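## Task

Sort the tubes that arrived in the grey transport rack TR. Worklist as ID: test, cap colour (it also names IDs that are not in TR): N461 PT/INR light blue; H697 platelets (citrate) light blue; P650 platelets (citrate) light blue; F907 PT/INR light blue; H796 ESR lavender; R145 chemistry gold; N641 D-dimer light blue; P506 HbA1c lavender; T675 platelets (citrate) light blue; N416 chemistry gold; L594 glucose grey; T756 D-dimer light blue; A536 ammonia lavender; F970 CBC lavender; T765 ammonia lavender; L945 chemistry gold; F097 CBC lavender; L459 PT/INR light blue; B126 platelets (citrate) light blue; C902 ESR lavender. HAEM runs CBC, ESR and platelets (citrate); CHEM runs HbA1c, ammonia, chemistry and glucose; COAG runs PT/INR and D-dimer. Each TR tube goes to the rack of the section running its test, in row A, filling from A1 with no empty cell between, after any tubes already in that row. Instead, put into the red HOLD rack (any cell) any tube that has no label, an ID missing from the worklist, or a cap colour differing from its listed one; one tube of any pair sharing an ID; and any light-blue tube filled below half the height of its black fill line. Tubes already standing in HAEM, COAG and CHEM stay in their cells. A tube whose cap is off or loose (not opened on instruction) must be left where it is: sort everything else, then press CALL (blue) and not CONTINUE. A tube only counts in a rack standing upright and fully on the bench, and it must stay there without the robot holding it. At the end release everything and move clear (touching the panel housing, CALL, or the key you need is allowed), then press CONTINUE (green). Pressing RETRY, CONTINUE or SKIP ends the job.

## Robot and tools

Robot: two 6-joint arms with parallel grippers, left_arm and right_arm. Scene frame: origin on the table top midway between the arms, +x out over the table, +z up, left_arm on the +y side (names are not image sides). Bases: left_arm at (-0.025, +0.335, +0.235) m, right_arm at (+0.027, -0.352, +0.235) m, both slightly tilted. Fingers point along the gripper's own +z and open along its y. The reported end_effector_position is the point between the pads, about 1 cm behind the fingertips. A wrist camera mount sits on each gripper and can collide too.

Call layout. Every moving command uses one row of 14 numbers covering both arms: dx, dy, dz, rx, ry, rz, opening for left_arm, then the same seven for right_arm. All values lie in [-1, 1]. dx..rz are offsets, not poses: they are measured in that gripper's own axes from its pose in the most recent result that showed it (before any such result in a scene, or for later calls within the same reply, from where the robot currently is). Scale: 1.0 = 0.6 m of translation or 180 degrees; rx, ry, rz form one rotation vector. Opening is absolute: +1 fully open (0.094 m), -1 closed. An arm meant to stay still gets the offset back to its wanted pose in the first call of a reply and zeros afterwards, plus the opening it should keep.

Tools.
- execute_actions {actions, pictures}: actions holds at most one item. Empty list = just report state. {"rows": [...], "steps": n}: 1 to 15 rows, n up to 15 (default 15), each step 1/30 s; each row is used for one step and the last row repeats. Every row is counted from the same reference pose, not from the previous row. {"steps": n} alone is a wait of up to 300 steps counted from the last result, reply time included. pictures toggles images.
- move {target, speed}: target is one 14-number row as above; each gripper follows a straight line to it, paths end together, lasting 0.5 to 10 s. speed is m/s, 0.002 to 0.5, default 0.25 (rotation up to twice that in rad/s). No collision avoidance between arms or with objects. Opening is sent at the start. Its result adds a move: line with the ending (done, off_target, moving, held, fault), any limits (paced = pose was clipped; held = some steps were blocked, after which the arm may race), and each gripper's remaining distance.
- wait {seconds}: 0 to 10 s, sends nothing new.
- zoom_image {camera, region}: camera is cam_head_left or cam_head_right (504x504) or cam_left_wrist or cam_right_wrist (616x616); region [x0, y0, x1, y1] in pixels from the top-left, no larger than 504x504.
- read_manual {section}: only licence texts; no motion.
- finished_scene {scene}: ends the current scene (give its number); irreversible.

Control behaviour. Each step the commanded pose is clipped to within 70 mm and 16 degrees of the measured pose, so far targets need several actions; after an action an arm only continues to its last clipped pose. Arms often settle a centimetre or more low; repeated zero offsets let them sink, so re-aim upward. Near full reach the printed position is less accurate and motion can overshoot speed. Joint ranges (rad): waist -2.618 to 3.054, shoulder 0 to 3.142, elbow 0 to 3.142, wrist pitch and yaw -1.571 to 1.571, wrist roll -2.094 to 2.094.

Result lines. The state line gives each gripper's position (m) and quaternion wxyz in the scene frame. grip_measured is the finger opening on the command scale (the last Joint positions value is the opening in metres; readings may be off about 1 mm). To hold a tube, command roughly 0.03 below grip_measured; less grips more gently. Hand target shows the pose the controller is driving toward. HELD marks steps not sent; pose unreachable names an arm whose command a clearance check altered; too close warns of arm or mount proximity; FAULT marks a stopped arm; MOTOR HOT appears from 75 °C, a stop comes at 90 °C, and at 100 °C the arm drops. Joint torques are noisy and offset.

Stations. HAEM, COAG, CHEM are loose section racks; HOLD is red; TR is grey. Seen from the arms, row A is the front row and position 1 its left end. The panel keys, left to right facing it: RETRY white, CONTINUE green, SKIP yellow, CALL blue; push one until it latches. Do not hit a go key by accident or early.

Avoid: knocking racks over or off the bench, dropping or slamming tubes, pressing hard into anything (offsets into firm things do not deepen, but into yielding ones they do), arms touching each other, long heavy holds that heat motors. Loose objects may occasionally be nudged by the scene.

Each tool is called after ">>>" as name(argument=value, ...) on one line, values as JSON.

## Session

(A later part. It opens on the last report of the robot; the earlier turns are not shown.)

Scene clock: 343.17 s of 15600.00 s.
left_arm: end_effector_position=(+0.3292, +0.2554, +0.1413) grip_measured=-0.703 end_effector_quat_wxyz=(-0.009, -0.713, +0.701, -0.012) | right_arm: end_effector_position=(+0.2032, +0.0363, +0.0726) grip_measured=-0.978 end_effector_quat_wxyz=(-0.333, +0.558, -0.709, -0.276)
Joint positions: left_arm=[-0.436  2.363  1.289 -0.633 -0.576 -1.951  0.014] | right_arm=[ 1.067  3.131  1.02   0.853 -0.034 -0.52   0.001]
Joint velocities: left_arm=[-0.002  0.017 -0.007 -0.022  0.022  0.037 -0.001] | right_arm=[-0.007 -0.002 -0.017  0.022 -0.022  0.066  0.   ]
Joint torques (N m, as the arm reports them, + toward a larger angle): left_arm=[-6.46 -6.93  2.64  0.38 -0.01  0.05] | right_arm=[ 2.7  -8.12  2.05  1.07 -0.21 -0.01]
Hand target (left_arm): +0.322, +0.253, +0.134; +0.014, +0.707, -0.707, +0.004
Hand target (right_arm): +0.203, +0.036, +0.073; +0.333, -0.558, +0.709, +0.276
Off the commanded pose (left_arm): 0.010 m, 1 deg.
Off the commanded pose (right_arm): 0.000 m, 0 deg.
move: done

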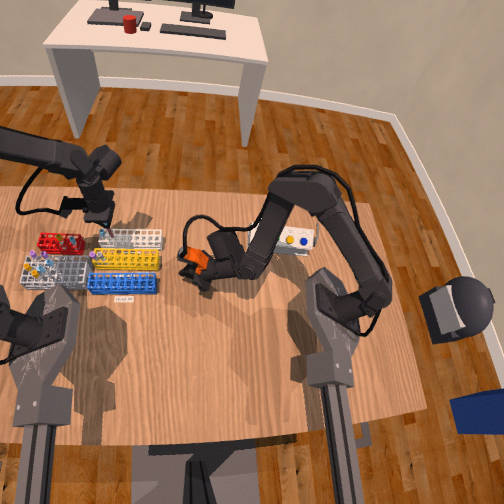

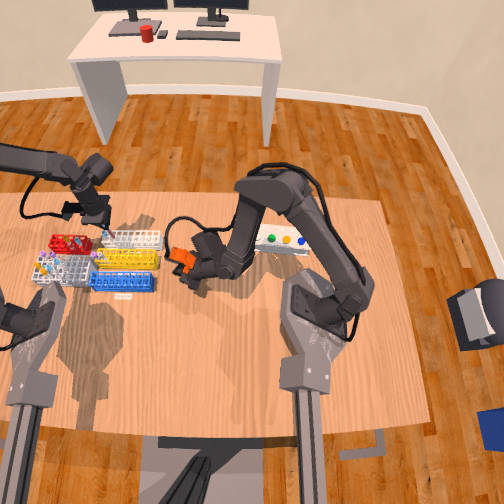

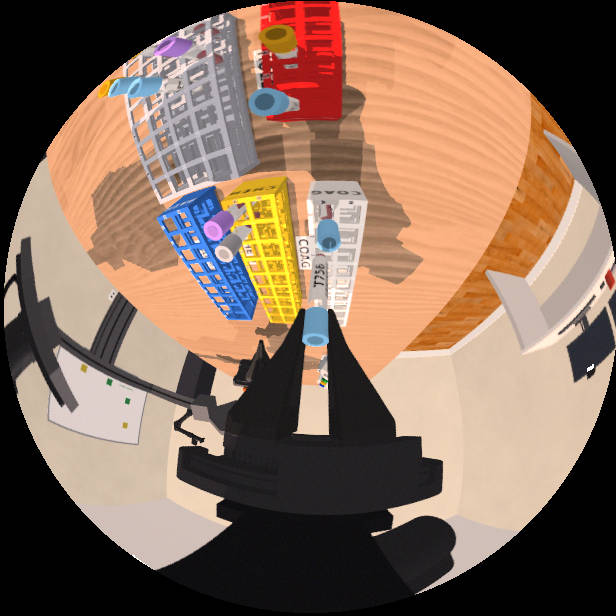

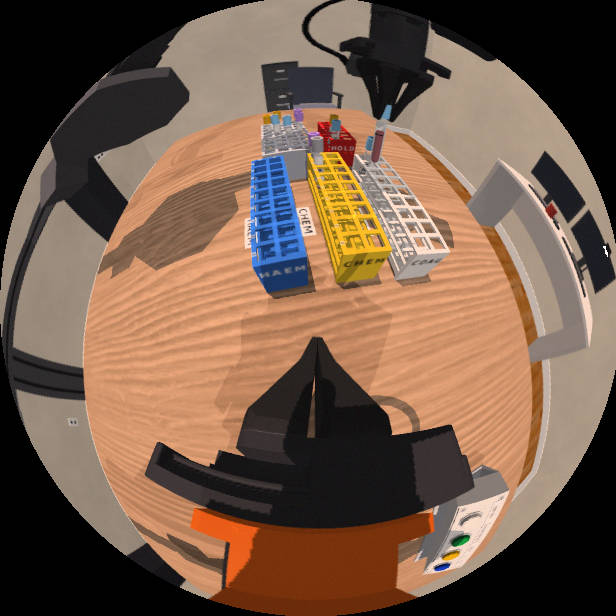

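>>> execute_actions(actions=[{"rows":[[-0.021,0,0,0,-0.022,0,-0.72,0,0,0,0,0,0,-1]]}], pictures=false)

>>> execute_actions(actions=[{"rows":[[0.003,0.007,0.026,-0.005,-0.001,0.004,-0.72,0,0,0,0,0,0,-1]]}])

>>> zoom_image(camera="cam_left_wrist", region=[240, 200, 390, 350])

>>> zoom_image(camera="cam_right_wrist", region=[320, 100, 420, 200])

Scene clock: 350.77 s of 15600.00 s.
left_arm: end_effector_position=(+0.3304, +0.2625, +0.1412) grip_measured=-0.703 end_effector_quat_wxyz=(+0.008, -0.715, +0.699, -0.002) | right_arm: end_effector_position=(+0.2032, +0.0363, +0.0726) grip_measured=-0.978 end_effector_quat_wxyz=(-0.333, +0.558, -0.709, -0.276)
Joint positions: left_arm=[-0.436  2.363  1.289 -0.639 -0.616 -1.959  0.014] | right_arm=[ 1.067  3.131  1.02   0.853 -0.034 -0.52   0.001]
Joint velocities: left_arm=[-0.017  0.012  0.002 -0.022 -0.007  0.022 -0.001] | right_arm=[ 0.012 -0.002 -0.012 -0.022  0.022  0.066 -0.001]
Joint torques (N m, as the arm reports them, + toward a larger angle): left_arm=[-6.14 -7.74  4.33  0.02 -0.25 -0.04] | right_arm=[ 2.76 -8.07  2.11  1.06 -0.22 -0.01]
Hand target (left_arm): +0.329, +0.268, +0.141; -0.015, +0.713, -0.701, -0.012
Hand target (right_arm): +0.203, +0.036, +0.073; +0.333, -0.558, +0.709, +0.276
Off the commanded pose (left_arm): 0.006 m, 2 deg.
Off the commanded pose (right_arm): 0.000 m, 0 deg.
Steps of this call (steps 1 to 90: nothing new was sent; then 4.10 s passed at rest; steps 91 to 105: all 15 steps of this action). Readings (end_effector_position):
91: left_arm (+0.3299, +0.2561, +0.1412) | right_arm (+0.2032, +0.0363, +0.0726)
92: left_arm (+0.3300, +0.2574, +0.1412) | right_arm (+0.2032, +0.0363, +0.0726)
94: left_arm (+0.3303, +0.2595, +0.1412) | right_arm (+0.2032, +0.0363, +0.0726)
98: left_arm (+0.3304, +0.2615, +0.1412) | right_arm (+0.2032, +0.0363, +0.0726)
105: the state above

Scene clock: 351.27 s of 15600.00 s.
left_arm: end_effector_position=(+0.3330, +0.2636, +0.1330) grip_measured=-0.703 end_effector_quat_wxyz=(+0.007, -0.717, +0.697, -0.003) | right_arm: end_effector_position=(+0.2032, +0.0363, +0.0726) grip_measured=-0.978 end_effector_quat_wxyz=(-0.333, +0.558, -0.709, -0.276)
Joint positions: left_arm=[-0.418  2.379  1.289 -0.61  -0.616 -1.942  0.014] | right_arm=[ 1.067  3.131  1.02   0.853 -0.034 -0.52   0.001]
Joint velocities: left_arm=[-0.002  0.002 -0.002  0.037  0.051  0.022  0.   ] | right_arm=[-0.002  0.002  0.007  0.051  0.007 -0.037 -0.001]
Joint torques (N m, as the arm reports them, + toward a larger angle): left_arm=[-6.47 -6.98  2.78  0.29 -0.02  0.04] | right_arm=[ 2.78 -8.11  2.03  1.07 -0.2  -0.03]
Hand target (left_arm): +0.326, +0.261, +0.126; -0.003, +0.710, -0.704, -0.005
Hand target (right_arm): +0.203, +0.036, +0.073; +0.333, -0.558, +0.709, +0.276
Off the commanded pose (left_arm): 0.010 m, 1 deg.
Off the commanded pose (right_arm): 0.000 m, 0 deg.
Steps of this call (steps 1 to 15: all 15 steps of this action). Readings (end_effector_position):
1: left_arm (+0.3307, +0.2626, +0.1407) | right_arm (+0.2032, +0.0363, +0.0726)
2: left_arm (+0.3315, +0.2625, +0.1396) | right_arm (+0.2032, +0.0363, +0.0726)
4: left_arm (+0.3321, +0.2631, +0.1367) | right_arm (+0.2032, +0.0363, +0.0726)
8: left_arm (+0.3321, +0.2639, +0.1332) | right_arm (+0.2032, +0.0363, +0.0726)
15: the state above

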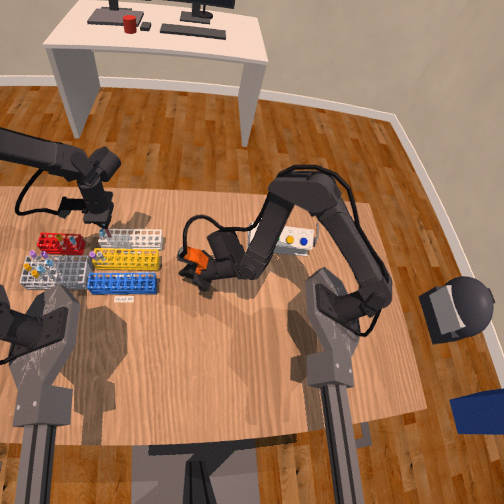

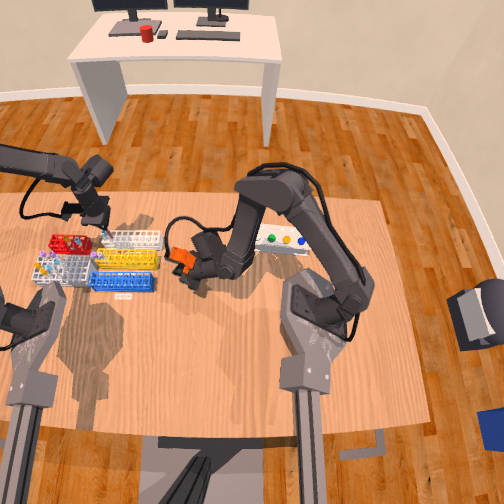

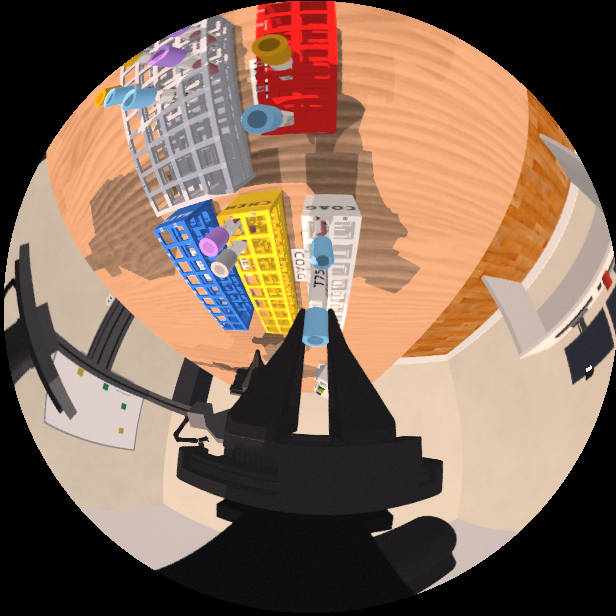

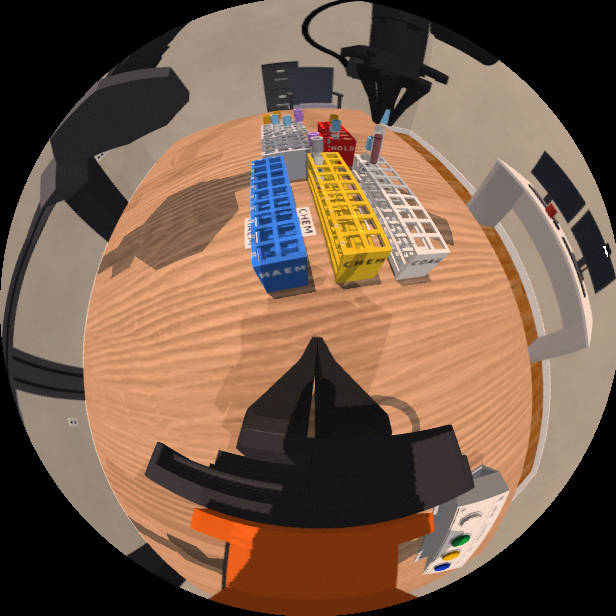

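Region (240, 200, 390, 350) of cam_left_wrist's 616x616 image, scaled by 3.360, with more detail than that image has.

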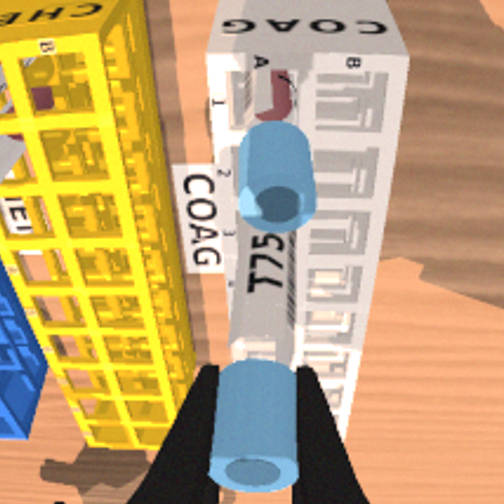

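Region (320, 100, 420, 200) of cam_right_wrist's 616x616 image, scaled by 5.040, with more detail than that image has.

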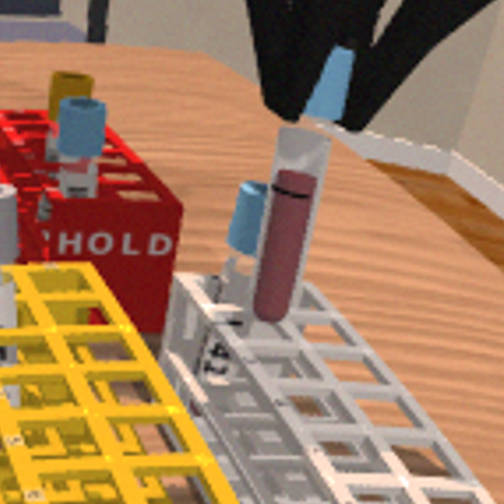

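>>> execute_actions(actions=[{"rows":[[0.001,0.015,0.036,-0.007,-0.001,0.006,-0.72,0,0,0,0,0,0,-1]]}], pictures=false)

>>> move(target=[0.007,0.011,0.064,-0.006,-0.001,0.006,-0.72,0,0,0,0,0,0,-1], speed=0.05)

Scene clock: 355.30 s of 15600.00 s.
left_arm: end_effector_position=(+0.3317, +0.2664, +0.1182) grip_measured=-0.703 end_effector_quat_wxyz=(-0.004, +0.717, -0.697, +0.001) | right_arm: end_effector_position=(+0.2032, +0.0363, +0.0726) grip_measured=-0.978 end_effector_quat_wxyz=(-0.333, +0.558, -0.709, -0.276)
Joint positions: left_arm=[-0.389  2.4    1.273 -0.558 -0.615 -1.912  0.014] | right_arm=[ 1.067  3.131  1.02   0.853 -0.034 -0.52   0.001]
Joint velocities: left_arm=[-0.007 -0.002  0.002 -0.037 -0.037 -0.037  0.   ] | right_arm=[-0.012 -0.002  0.007  0.051  0.066 -0.051 -0.001]
Joint torques (N m, as the arm reports them, + toward a larger angle): left_arm=[-6.53 -7.2   2.34  0.36 -0.04  0.04] | right_arm=[ 2.72 -8.06  2.1   1.05 -0.22 -0.02]
Hand target (left_arm): +0.324, +0.263, +0.111; -0.000, +0.710, -0.704, -0.006
Hand target (right_arm): +0.203, +0.036, +0.073; +0.333, -0.558, +0.709, +0.276
Off the commanded pose (left_arm): 0.011 m, 2 deg.
Off the commanded pose (right_arm): 0.000 m, 0 deg.
Steps of this call (steps 1 to 90: nothing new was sent; then 0.53 s passed at rest; steps 91 to 105: all 15 steps of this action). Readings (end_effector_position):
91: left_arm (+0.3336, +0.2636, +0.1321) | right_arm (+0.2032, +0.0363, +0.0726)
92: left_arm (+0.3339, +0.2638, +0.1303) | right_arm (+0.2032, +0.0363, +0.0726)
94: left_arm (+0.3330, +0.2651, +0.1254) | right_arm (+0.2032, +0.0363, +0.0726)
98: left_arm (+0.3304, +0.2670, +0.1187) | right_arm (+0.2032, +0.0363, +0.0726)
105: the state above

Scene clock: 356.67 s of 15600.00 s.
left_arm: end_effector_position=(+0.3345, +0.2644, +0.0880) grip_measured=-0.703 end_effector_quat_wxyz=(-0.002, +0.718, -0.697, +0.003) | right_arm: end_effector_position=(+0.2032, +0.0363, +0.0726) grip_measured=-0.978 end_effector_quat_wxyz=(-0.333, +0.558, -0.709, -0.276)
Joint positions: left_arm=[-0.342  2.47   1.273 -0.454 -0.615 -1.855  0.014] | right_arm=[ 1.067  3.131  1.02   0.853 -0.034 -0.52   0.001]
Joint velocities: left_arm=[ 0.012 -0.012  0.002 -0.037 -0.022 -0.066 -0.   ] | right_arm=[-0.002  0.002 -0.002 -0.007  0.007  0.007 -0.001]
Joint torques (N m, as the arm reports them, + toward a larger angle): left_arm=[-6.62 -6.98  1.99  0.39 -0.05  0.06] | right_arm=[ 2.73 -8.1   2.13  1.07 -0.2  -0.04]
Hand target (left_arm): +0.325, +0.262, +0.080; +0.001, +0.711, -0.703, -0.006
Hand target (right_arm): +0.203, +0.036, +0.073; +0.333, -0.558, +0.709, +0.276
Off the commanded pose (left_arm): 0.012 m, 2 deg.
Off the commanded pose (right_arm): 0.000 m, 0 deg.
move: off_target (left_arm)

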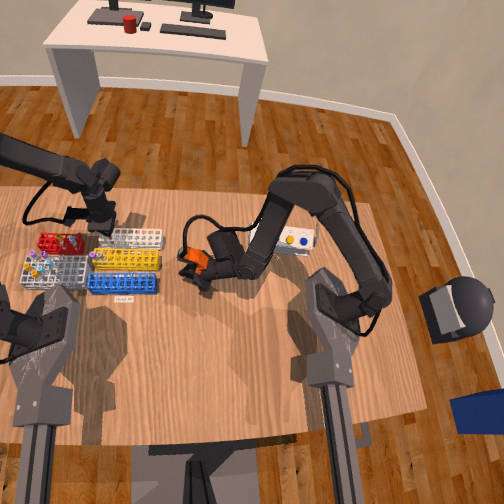

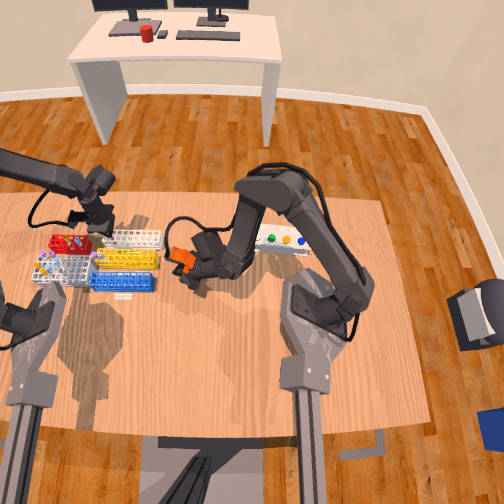

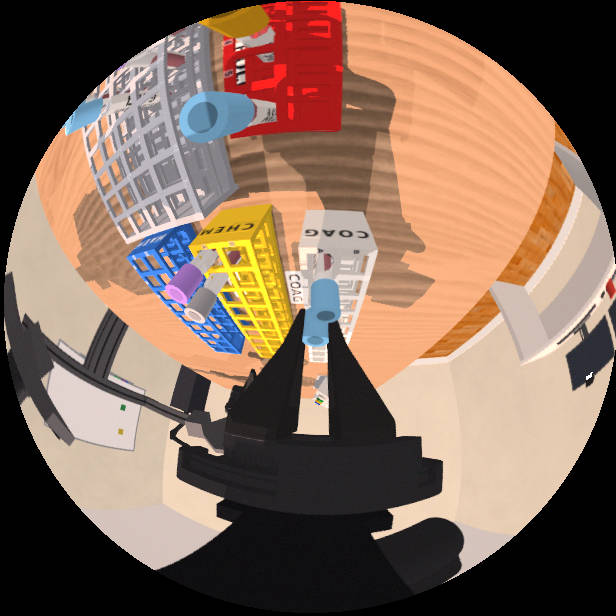

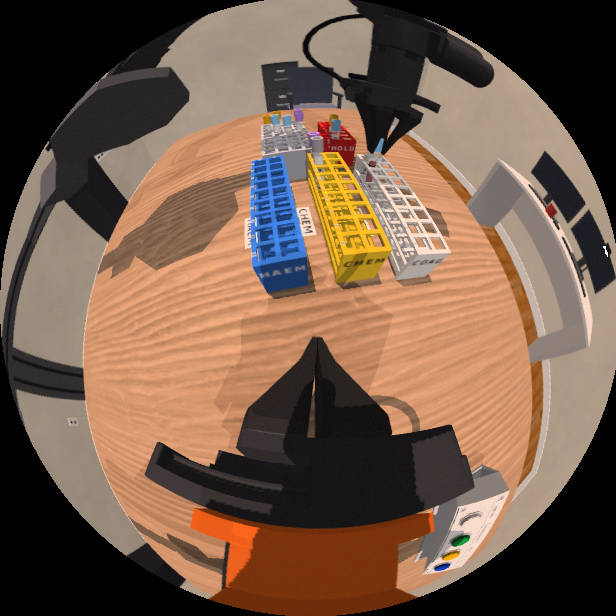

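>>> execute_actions(actions=[{"rows":[[0,0,0,0,0,0,-0.4,0,0,0,0,0,0,-1],[0,0,0,0,0,0,-0.4,0,0,0,0,0,0,-1],[0,0,0,0,0,0,-0.4,0,0,0,0,0,0,-1],[0,0,0,0,0,0,-0.4,0,0,0,0,0,0,-1],[0,-0.008,-0.03,0,0,0,-0.4,0,0,0,0,0,0,-1],[0,-0.008,-0.05,0,0,0,-0.4,0,0,0,0,0,0,-1],[0,-0.008,-0.08,0,0,0,-0.4,0,0,0,0,0,0,-1]]}], pictures=false)

>>> move(target=[-0.285,0.172,-0.012,0.003,-0.004,0.009,-0.4,0,0,0,0,0,0,-1])

Scene clock: 364.20 s of 15600.00 s.
left_arm: end_effector_position=(+0.3448, +0.2630, +0.1299) grip_measured=-0.402 end_effector_quat_wxyz=(-0.008, +0.721, -0.693, +0.015) | right_arm: end_effector_position=(+0.2032, +0.0363, +0.0726) grip_measured=-0.978 end_effector_quat_wxyz=(-0.333, +0.558, -0.709, -0.276)
Joint positions: left_arm=[-0.403  2.392  1.314 -0.583 -0.61  -1.92   0.028] | right_arm=[ 1.067  3.131  1.02   0.853 -0.034 -0.52   0.001]
Joint velocities: left_arm=[ 0.002  0.002  0.042 -0.081 -0.037 -0.168 -0.   ] | right_arm=[-0.007  0.012 -0.007  0.007 -0.007  0.007 -0.001]
Joint torques (N m, as the arm reports them, + toward a larger angle): left_arm=[-7.27 -9.16  4.25 -0.12  0.03 -0.05] | right_arm=[ 2.72 -8.01  2.15  1.05 -0.23 -0.01]
Hand target (left_arm): +0.340, +0.265, +0.136; -0.003, +0.718, -0.696, +0.004
Hand target (right_arm): +0.203, +0.036, +0.073; +0.333, -0.558, +0.709, +0.276
Off the commanded pose (left_arm): 0.009 m, 2 deg.
Off the commanded pose (right_arm): 0.000 m, 0 deg.
Steps of this call (steps 1 to 90: nothing new was sent; then 4.03 s passed at rest; steps 91 to 105: all 15 steps of this action). Readings (end_effector_position):
91: left_arm (+0.3349, +0.2643, +0.0880) | right_arm (+0.2032, +0.0363, +0.0726)
92: left_arm (+0.3349, +0.2643, +0.0880) | right_arm (+0.2032, +0.0363, +0.0726)
94: left_arm (+0.3349, +0.2643, +0.0880) | right_arm (+0.2032, +0.0363, +0.0726)
98: left_arm (+0.3311, +0.2660, +0.0995) | right_arm (+0.2032, +0.0363, +0.0726)
105: the state above

Scene clock: 366.03 s of 15600.00 s.
left_arm: end_effector_position=(+0.2340, +0.4349, +0.1347) grip_measured=-0.402 end_effector_quat_wxyz=(+0.005, -0.708, +0.706, +0.004) | right_arm: end_effector_position=(+0.2032, +0.0363, +0.0726) grip_measured=-0.978 end_effector_quat_wxyz=(-0.333, +0.558, -0.709, -0.276)
Joint positions: left_arm=[ 0.001  1.723  0.718 -0.409 -0.615 -1.413  0.028] | right_arm=[ 1.067  3.131  1.02   0.853 -0.034 -0.52   0.001]
Joint velocities: left_arm=[-0.012  0.002 -0.012 -0.066 -0.066 -0.007  0.001] | right_arm=[ 0.002 -0.007 -0.007 -0.007 -0.051 -0.11  -0.   ]
Joint torques (N m, as the arm reports them, + toward a larger angle): left_arm=[-3.65 -6.84  1.65  0.41 -0.06  0.07] | right_arm=[ 2.73 -8.16  2.11  1.05 -0.22 -0.02]
Hand target (left_arm): +0.233, +0.436, +0.137; -0.011, +0.709, -0.705, +0.000
Hand target (right_arm): +0.203, +0.036, +0.073; +0.333, -0.558, +0.709, +0.276
Off the commanded pose (left_arm): 0.005 m, 1 deg.
Off the commanded pose (right_arm): 0.000 m, 0 deg.
move: done

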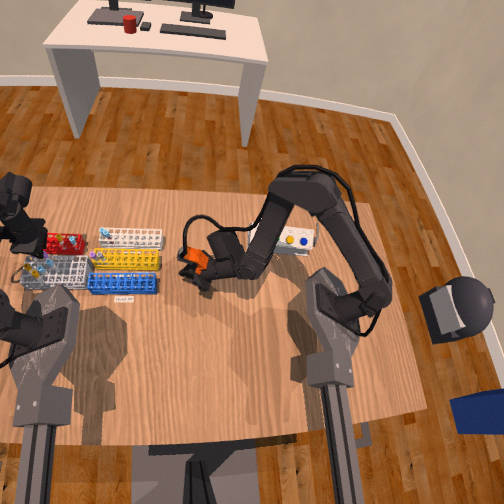

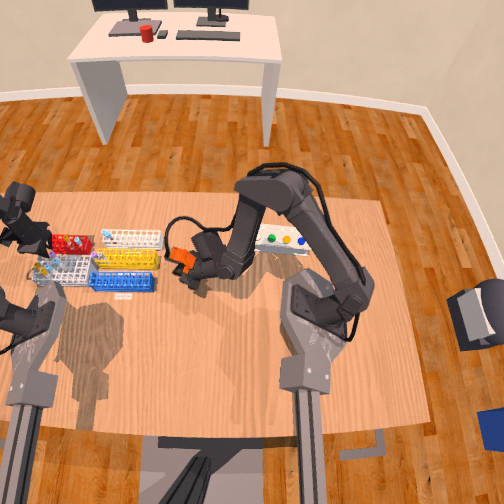

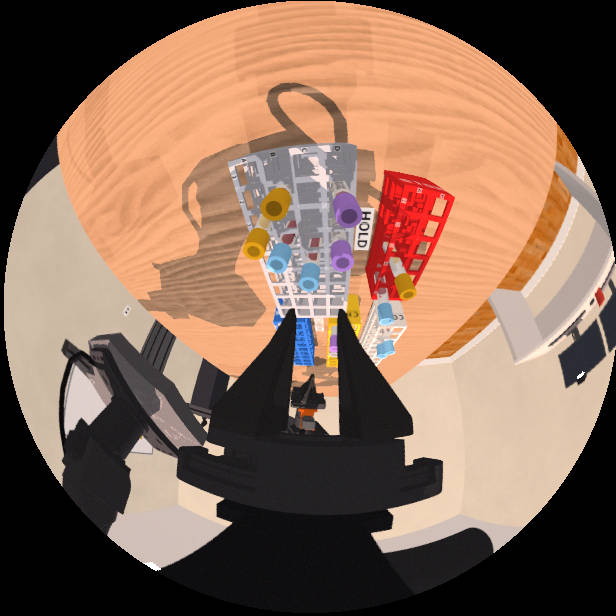

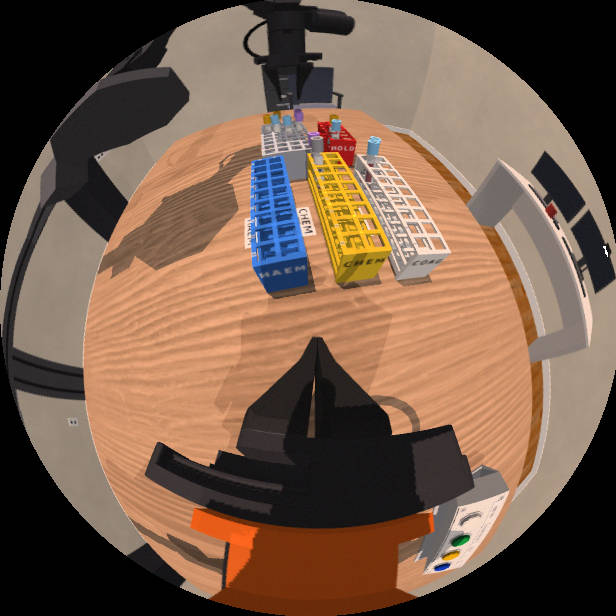

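>>> execute_actions(actions=[])

Scene clock: 392.33 s of 15600.00 s.
left_arm: end_effector_position=(+0.2344, +0.4349, +0.1347) grip_measured=-0.402 end_effector_quat_wxyz=(+0.006, -0.707, +0.707, +0.004) | right_arm: end_effector_position=(+0.2032, +0.0363, +0.0726) grip_measured=-0.978 end_effector_quat_wxyz=(-0.333, +0.558, -0.709, -0.276)
Joint positions: left_arm=[ 0.001  1.723  0.718 -0.408 -0.615 -1.409  0.028] | right_arm=[ 1.067  3.131  1.02   0.853 -0.034 -0.52   0.001]
Joint velocities: left_arm=[ 0.002 -0.012 -0.012 -0.037  0.154 -0.037 -0.   ] | right_arm=[-0.007 -0.007  0.002 -0.022 -0.081  0.037  0.   ]
Joint torques (N m, as the arm reports them, + toward a larger angle): left_arm=[-3.8  -7.08  1.73  0.44  0.    0.03] | right_arm=[ 2.78 -8.14  2.1   1.07 -0.21 -0.02]
Hand target (left_arm): +0.233, +0.436, +0.137; -0.011, +0.709, -0.705, +0.000
Hand target (right_arm): +0.203, +0.036, +0.073; +0.333, -0.558, +0.709, +0.276
Off the commanded pose (left_arm): 0.005 m, 1 deg.
Off the commanded pose (right_arm): 0.000 m, 0 deg.
Steps of this call (steps 1 to 90: nothing new was sent; then 23.30 s passed at rest). Readings (end_effector_position):
1: left_arm (+0.2341, +0.4349, +0.1347) | right_arm (+0.2032, +0.0363, +0.0726)
2: left_arm (+0.2342, +0.4349, +0.1347) | right_arm (+0.2032, +0.0363, +0.0726)
4: left_arm (+0.2343, +0.4349, +0.1347) | right_arm (+0.2032, +0.0363, +0.0726)
8: left_arm (+0.2344, +0.4349, +0.1347) | right_arm (+0.2032, +0.0363, +0.0726)
90: the state above

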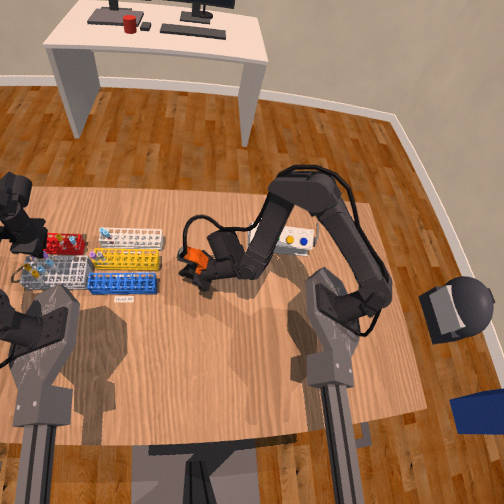

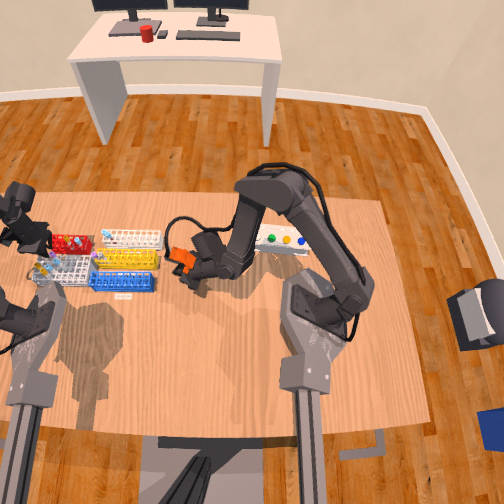

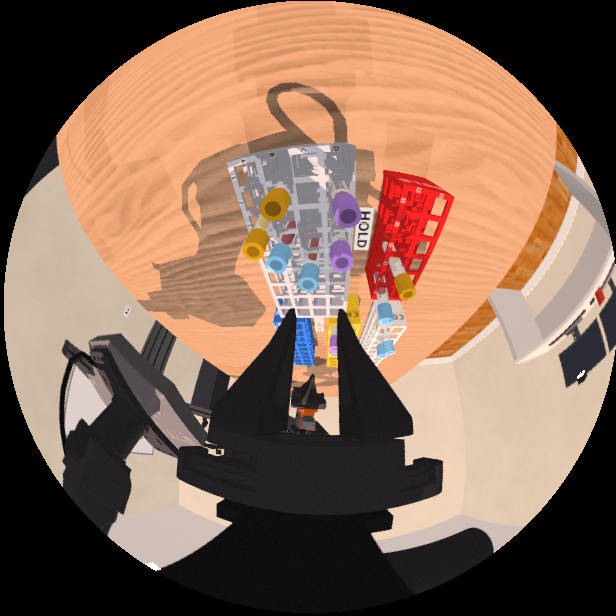

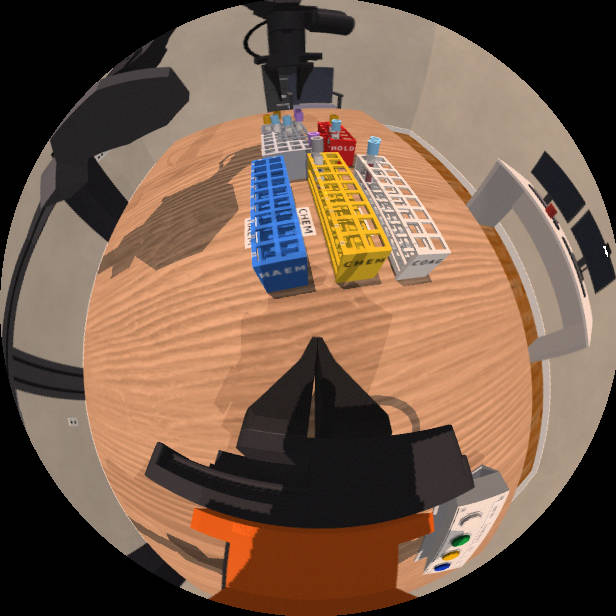

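>>> zoom_image(camera="cam_left_wrist", region=[220,150,400,310])

>>> move(target=[0.015,0.023,0.062,-0.006,0.003,0.005,-0.4,0,0,0,0,0,0,-1], speed=0.06)

Region (220, 150, 400, 310) of cam_left_wrist's 616x616 image, scaled by 2.800, with more detail than that image has.

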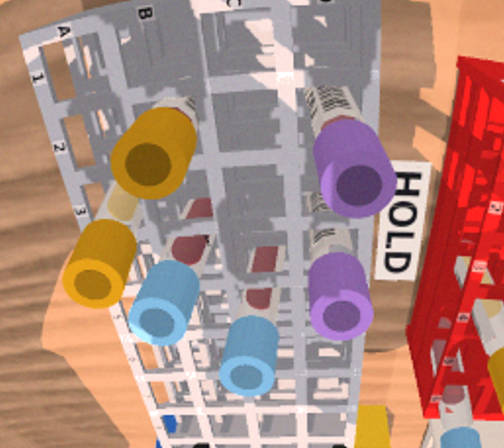

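Scene clock: 395.70 s of 15600.00 s.
left_arm: end_effector_position=(+0.2275, +0.4306, +0.1035) grip_measured=-0.402 end_effector_quat_wxyz=(+0.004, -0.707, +0.708, +0.002) | right_arm: end_effector_position=(+0.2032, +0.0363, +0.0726) grip_measured=-0.978 end_effector_quat_wxyz=(-0.333, +0.558, -0.709, -0.276)
Joint positions: left_arm=[ 0.064  1.805  0.657 -0.222 -0.6   -1.332  0.028] | right_arm=[ 1.067  3.131  1.02   0.853 -0.034 -0.52   0.001]
Joint velocities: left_arm=[ 0.022 -0.032 -0.007  0.022 -0.007  0.037 -0.001] | right_arm=[-0.002 -0.007 -0.012 -0.051 -0.066 -0.037  0.   ]
Joint torques (N m, as the arm reports them, + toward a larger angle): left_arm=[-3.45 -3.98  1.02  0.42 -0.05  0.07] | right_arm=[ 2.79 -8.02  2.08  1.06 -0.2  -0.01]
Hand target (left_arm): +0.220, +0.427, +0.098; +0.004, +0.702, -0.712, -0.007
Hand target (right_arm): +0.203, +0.036, +0.073; +0.333, -0.558, +0.709, +0.276
Off the commanded pose (left_arm): 0.010 m, 1 deg.
Off the commanded pose (right_arm): 0.000 m, 0 deg.
move: done

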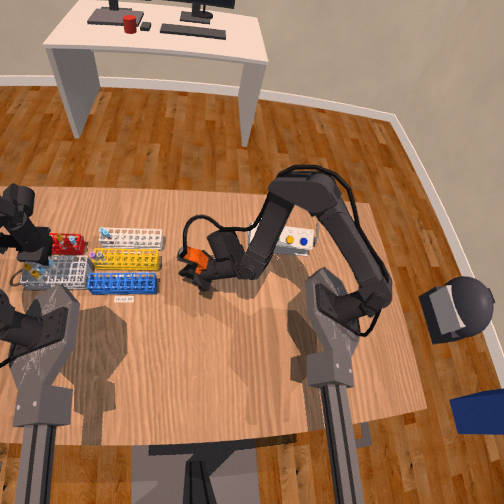

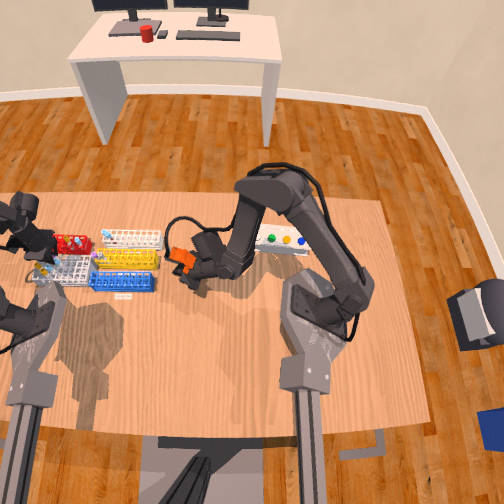

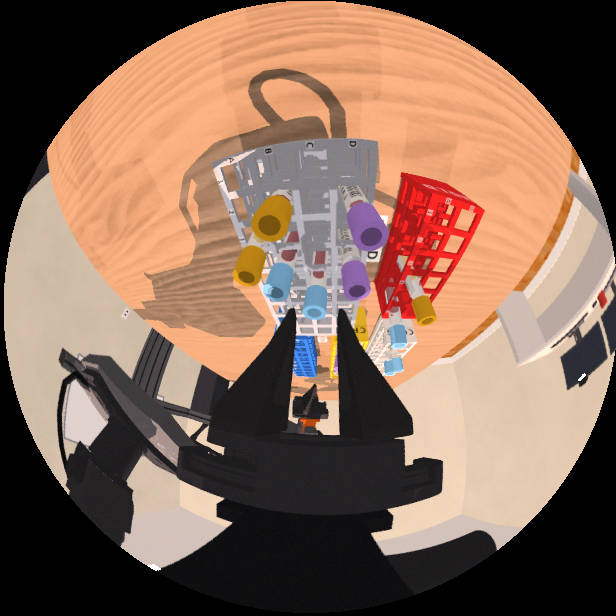

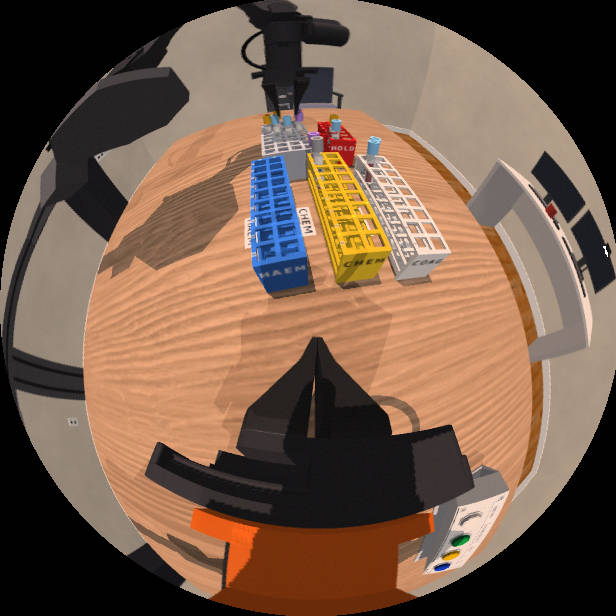

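>>> move(target=[0.008,0.013,0.047,-0.006,0,0.005,-0.4,0,0,0,0,0,0,-1], speed=0.06)

>>> execute_actions(actions=[{"rows":[[0,0,0,0,0,0,-0.72,0,0,0,0,0,0,-1]],"steps":8}], pictures=false)

>>> move(target=[0,-0.014,-0.18,0.005,0,0,-0.73,0,0,0,0,0,0,-1], speed=0.1)

>>> zoom_image(camera="cam_right_wrist", region=[250,50,350,150])

>>> zoom_image(camera="cam_left_wrist", region=[250,210,390,350])

Scene clock: 402.20 s of 15600.00 s.
left_arm: end_effector_position=(+0.2272, +0.4301, +0.0809) grip_measured=-0.402 end_effector_quat_wxyz=(+0.006, -0.705, +0.709, +0.004) | right_arm: end_effector_position=(+0.2032, +0.0363, +0.0726) grip_measured=-0.978 end_effector_quat_wxyz=(-0.333, +0.558, -0.709, -0.276)
Joint positions: left_arm=[ 0.109  1.887  0.644 -0.095 -0.596 -1.275  0.028] | right_arm=[ 1.067  3.131  1.02   0.853 -0.034 -0.52   0.001]
Joint velocities: left_arm=[-0.002  0.012 -0.002 -0.007 -0.081  0.095  0.   ] | right_arm=[ 0.012 -0.022  0.017 -0.037 -0.007 -0.066 -0.001]
Joint torques (N m, as the arm reports them, + toward a larger angle): left_arm=[-3.62 -4.52  0.47  0.41 -0.04  0.02] | right_arm=[ 2.72 -8.19  2.16  1.03 -0.23 -0.01]
Hand target (left_arm): +0.219, +0.426, +0.075; +0.002, +0.701, -0.713, -0.009
Hand target (right_arm): +0.203, +0.036, +0.073; +0.333, -0.558, +0.709, +0.276
Off the commanded pose (left_arm): 0.010 m, 1 deg.
Off the commanded pose (right_arm): 0.000 m, 0 deg.
After step 90, 2.50 s passed at rest.
move: done

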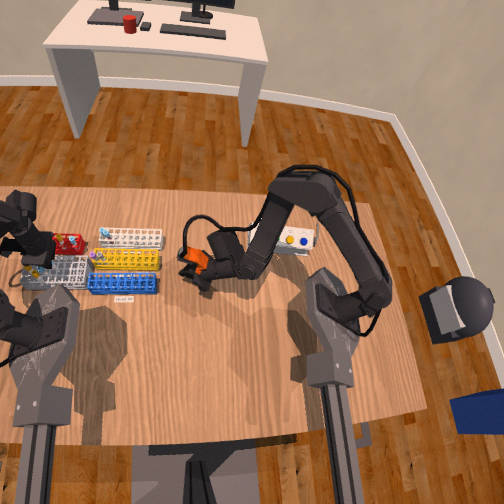

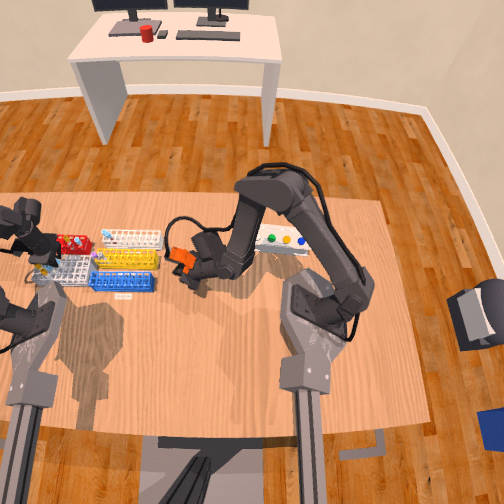

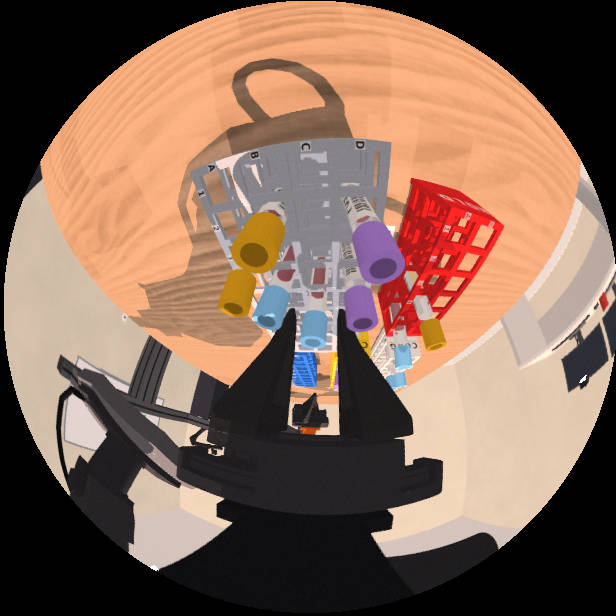

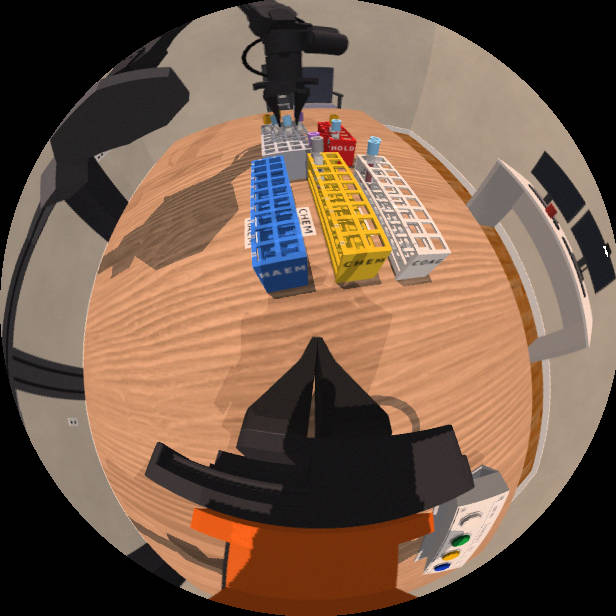

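Scene clock: 402.47 s of 15600.00 s.
left_arm: end_effector_position=(+0.2272, +0.4301, +0.0809) grip_measured=-0.704 end_effector_quat_wxyz=(+0.006, -0.705, +0.709, +0.004) | right_arm: end_effector_position=(+0.2032, +0.0363, +0.0726) grip_measured=-0.978 end_effector_quat_wxyz=(-0.333, +0.558, -0.709, -0.276)
Joint positions: left_arm=[ 0.109  1.887  0.644 -0.095 -0.596 -1.275  0.014] | right_arm=[ 1.067  3.131  1.02   0.853 -0.034 -0.52   0.001]
Joint velocities: left_arm=[-0.012 -0.002  0.007  0.022  0.037 -0.037  0.001] | right_arm=[ 0.002 -0.002  0.012 -0.007 -0.022 -0.022 -0.001]
Joint torques (N m, as the arm reports them, + toward a larger angle): left_arm=[-3.86 -5.72  1.58  0.28 -0.06  0.02] | right_arm=[ 2.63 -8.15  2.14  1.06 -0.21  0.  ]
Hand target (left_arm): +0.227, +0.430, +0.081; -0.006, +0.705, -0.709, -0.004
Hand target (right_arm): +0.203, +0.036, +0.073; +0.333, -0.558, +0.709, +0.276
Off the commanded pose (left_arm): 0.000 m, 0 deg.
Off the commanded pose (right_arm): 0.000 m, 0 deg.
Steps of this call (steps 1 to 8: all 8 steps of this action). Readings (end_effector_position):
1: left_arm (+0.2272, +0.4301, +0.0809) | right_arm (+0.2032, +0.0363, +0.0726)
2: left_arm (+0.2272, +0.4301, +0.0809) | right_arm (+0.2032, +0.0363, +0.0726)
4: left_arm (+0.2272, +0.4301, +0.0809) | right_arm (+0.2032, +0.0363, +0.0726)
8: the state above

Scene clock: 404.40 s of 15600.00 s.
left_arm: end_effector_position=(+0.2310, +0.4235, +0.1801) grip_measured=-0.711 end_effector_quat_wxyz=(-0.004, -0.705, +0.709, -0.003) | right_arm: end_effector_position=(+0.2032, +0.0363, +0.0726) grip_measured=-0.978 end_effector_quat_wxyz=(-0.333, +0.558, -0.709, -0.276)
Joint positions: left_arm=[-0.126  1.626  0.779 -0.661 -0.607 -1.561  0.014] | right_arm=[ 1.067  3.131  1.02   0.853 -0.034 -0.52   0.001]
Joint velocities: left_arm=[ 0.002  0.032 -0.012 -0.022  0.037  0.051 -0.001] | right_arm=[ 0.002  0.012 -0.027 -0.095  0.081 -0.066  0.   ]
Joint torques (N m, as the arm reports them, + toward a larger angle): left_arm=[-4.96 -6.12  4.97  0.   -0.21 -0.04] | right_arm=[ 2.74 -8.1   2.09  1.08 -0.21 -0.01]
Hand target (left_arm): +0.237, +0.428, +0.189; -0.012, +0.706, -0.709, +0.003
Hand target (right_arm): +0.203, +0.036, +0.073; +0.333, -0.558, +0.709, +0.276
Off the commanded pose (left_arm): 0.011 m, 2 deg.
Off the commanded pose (right_arm): 0.000 m, 0 deg.
move: off_target (left_arm)

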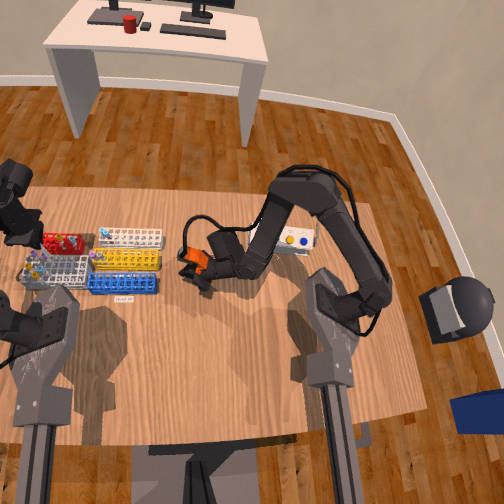

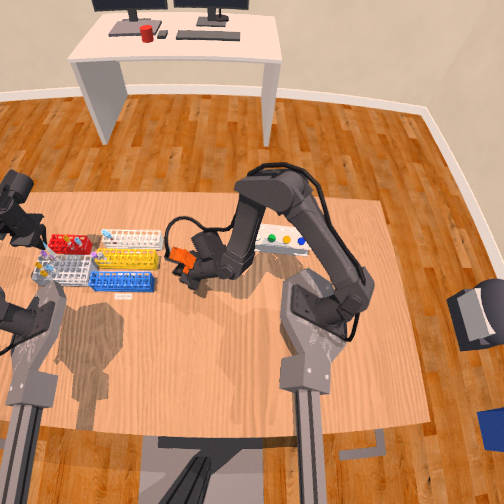

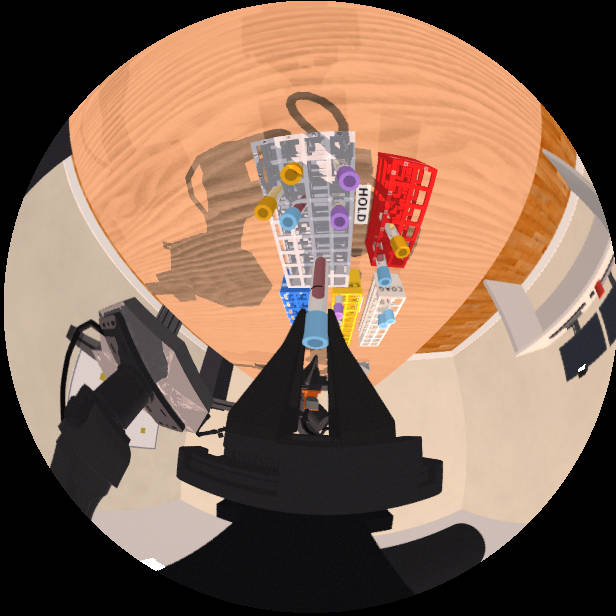

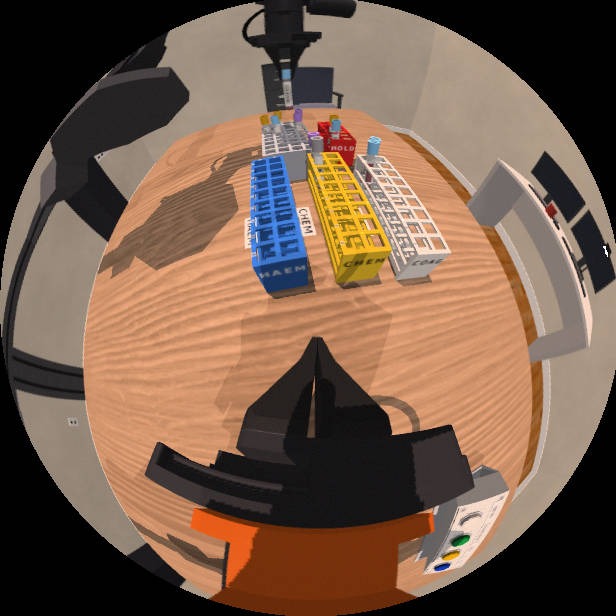

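Region (250, 50, 350, 150) of cam_right_wrist's 616x616 image, scaled by 5.040, with more detail than that image has.

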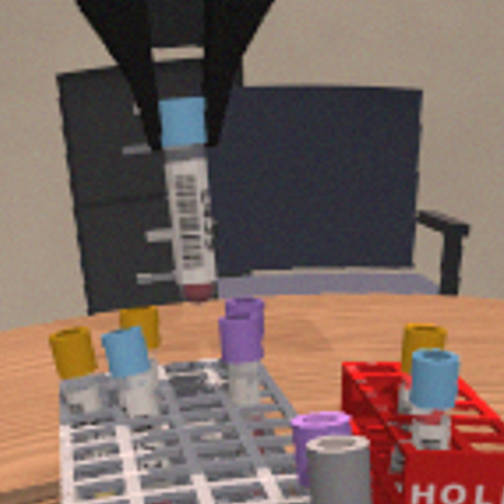

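Region (250, 210, 390, 350) of cam_left_wrist's 616x616 image, scaled by 3.600, with more detail than that image has.

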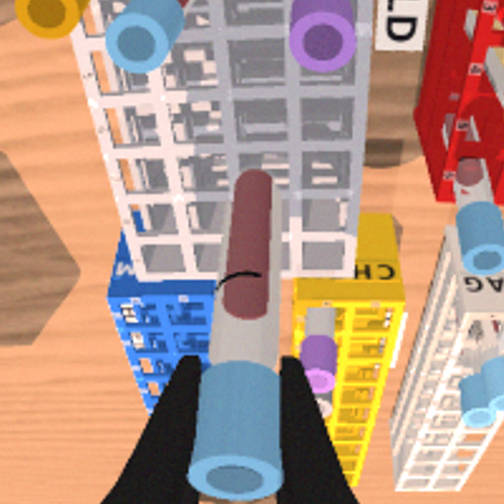

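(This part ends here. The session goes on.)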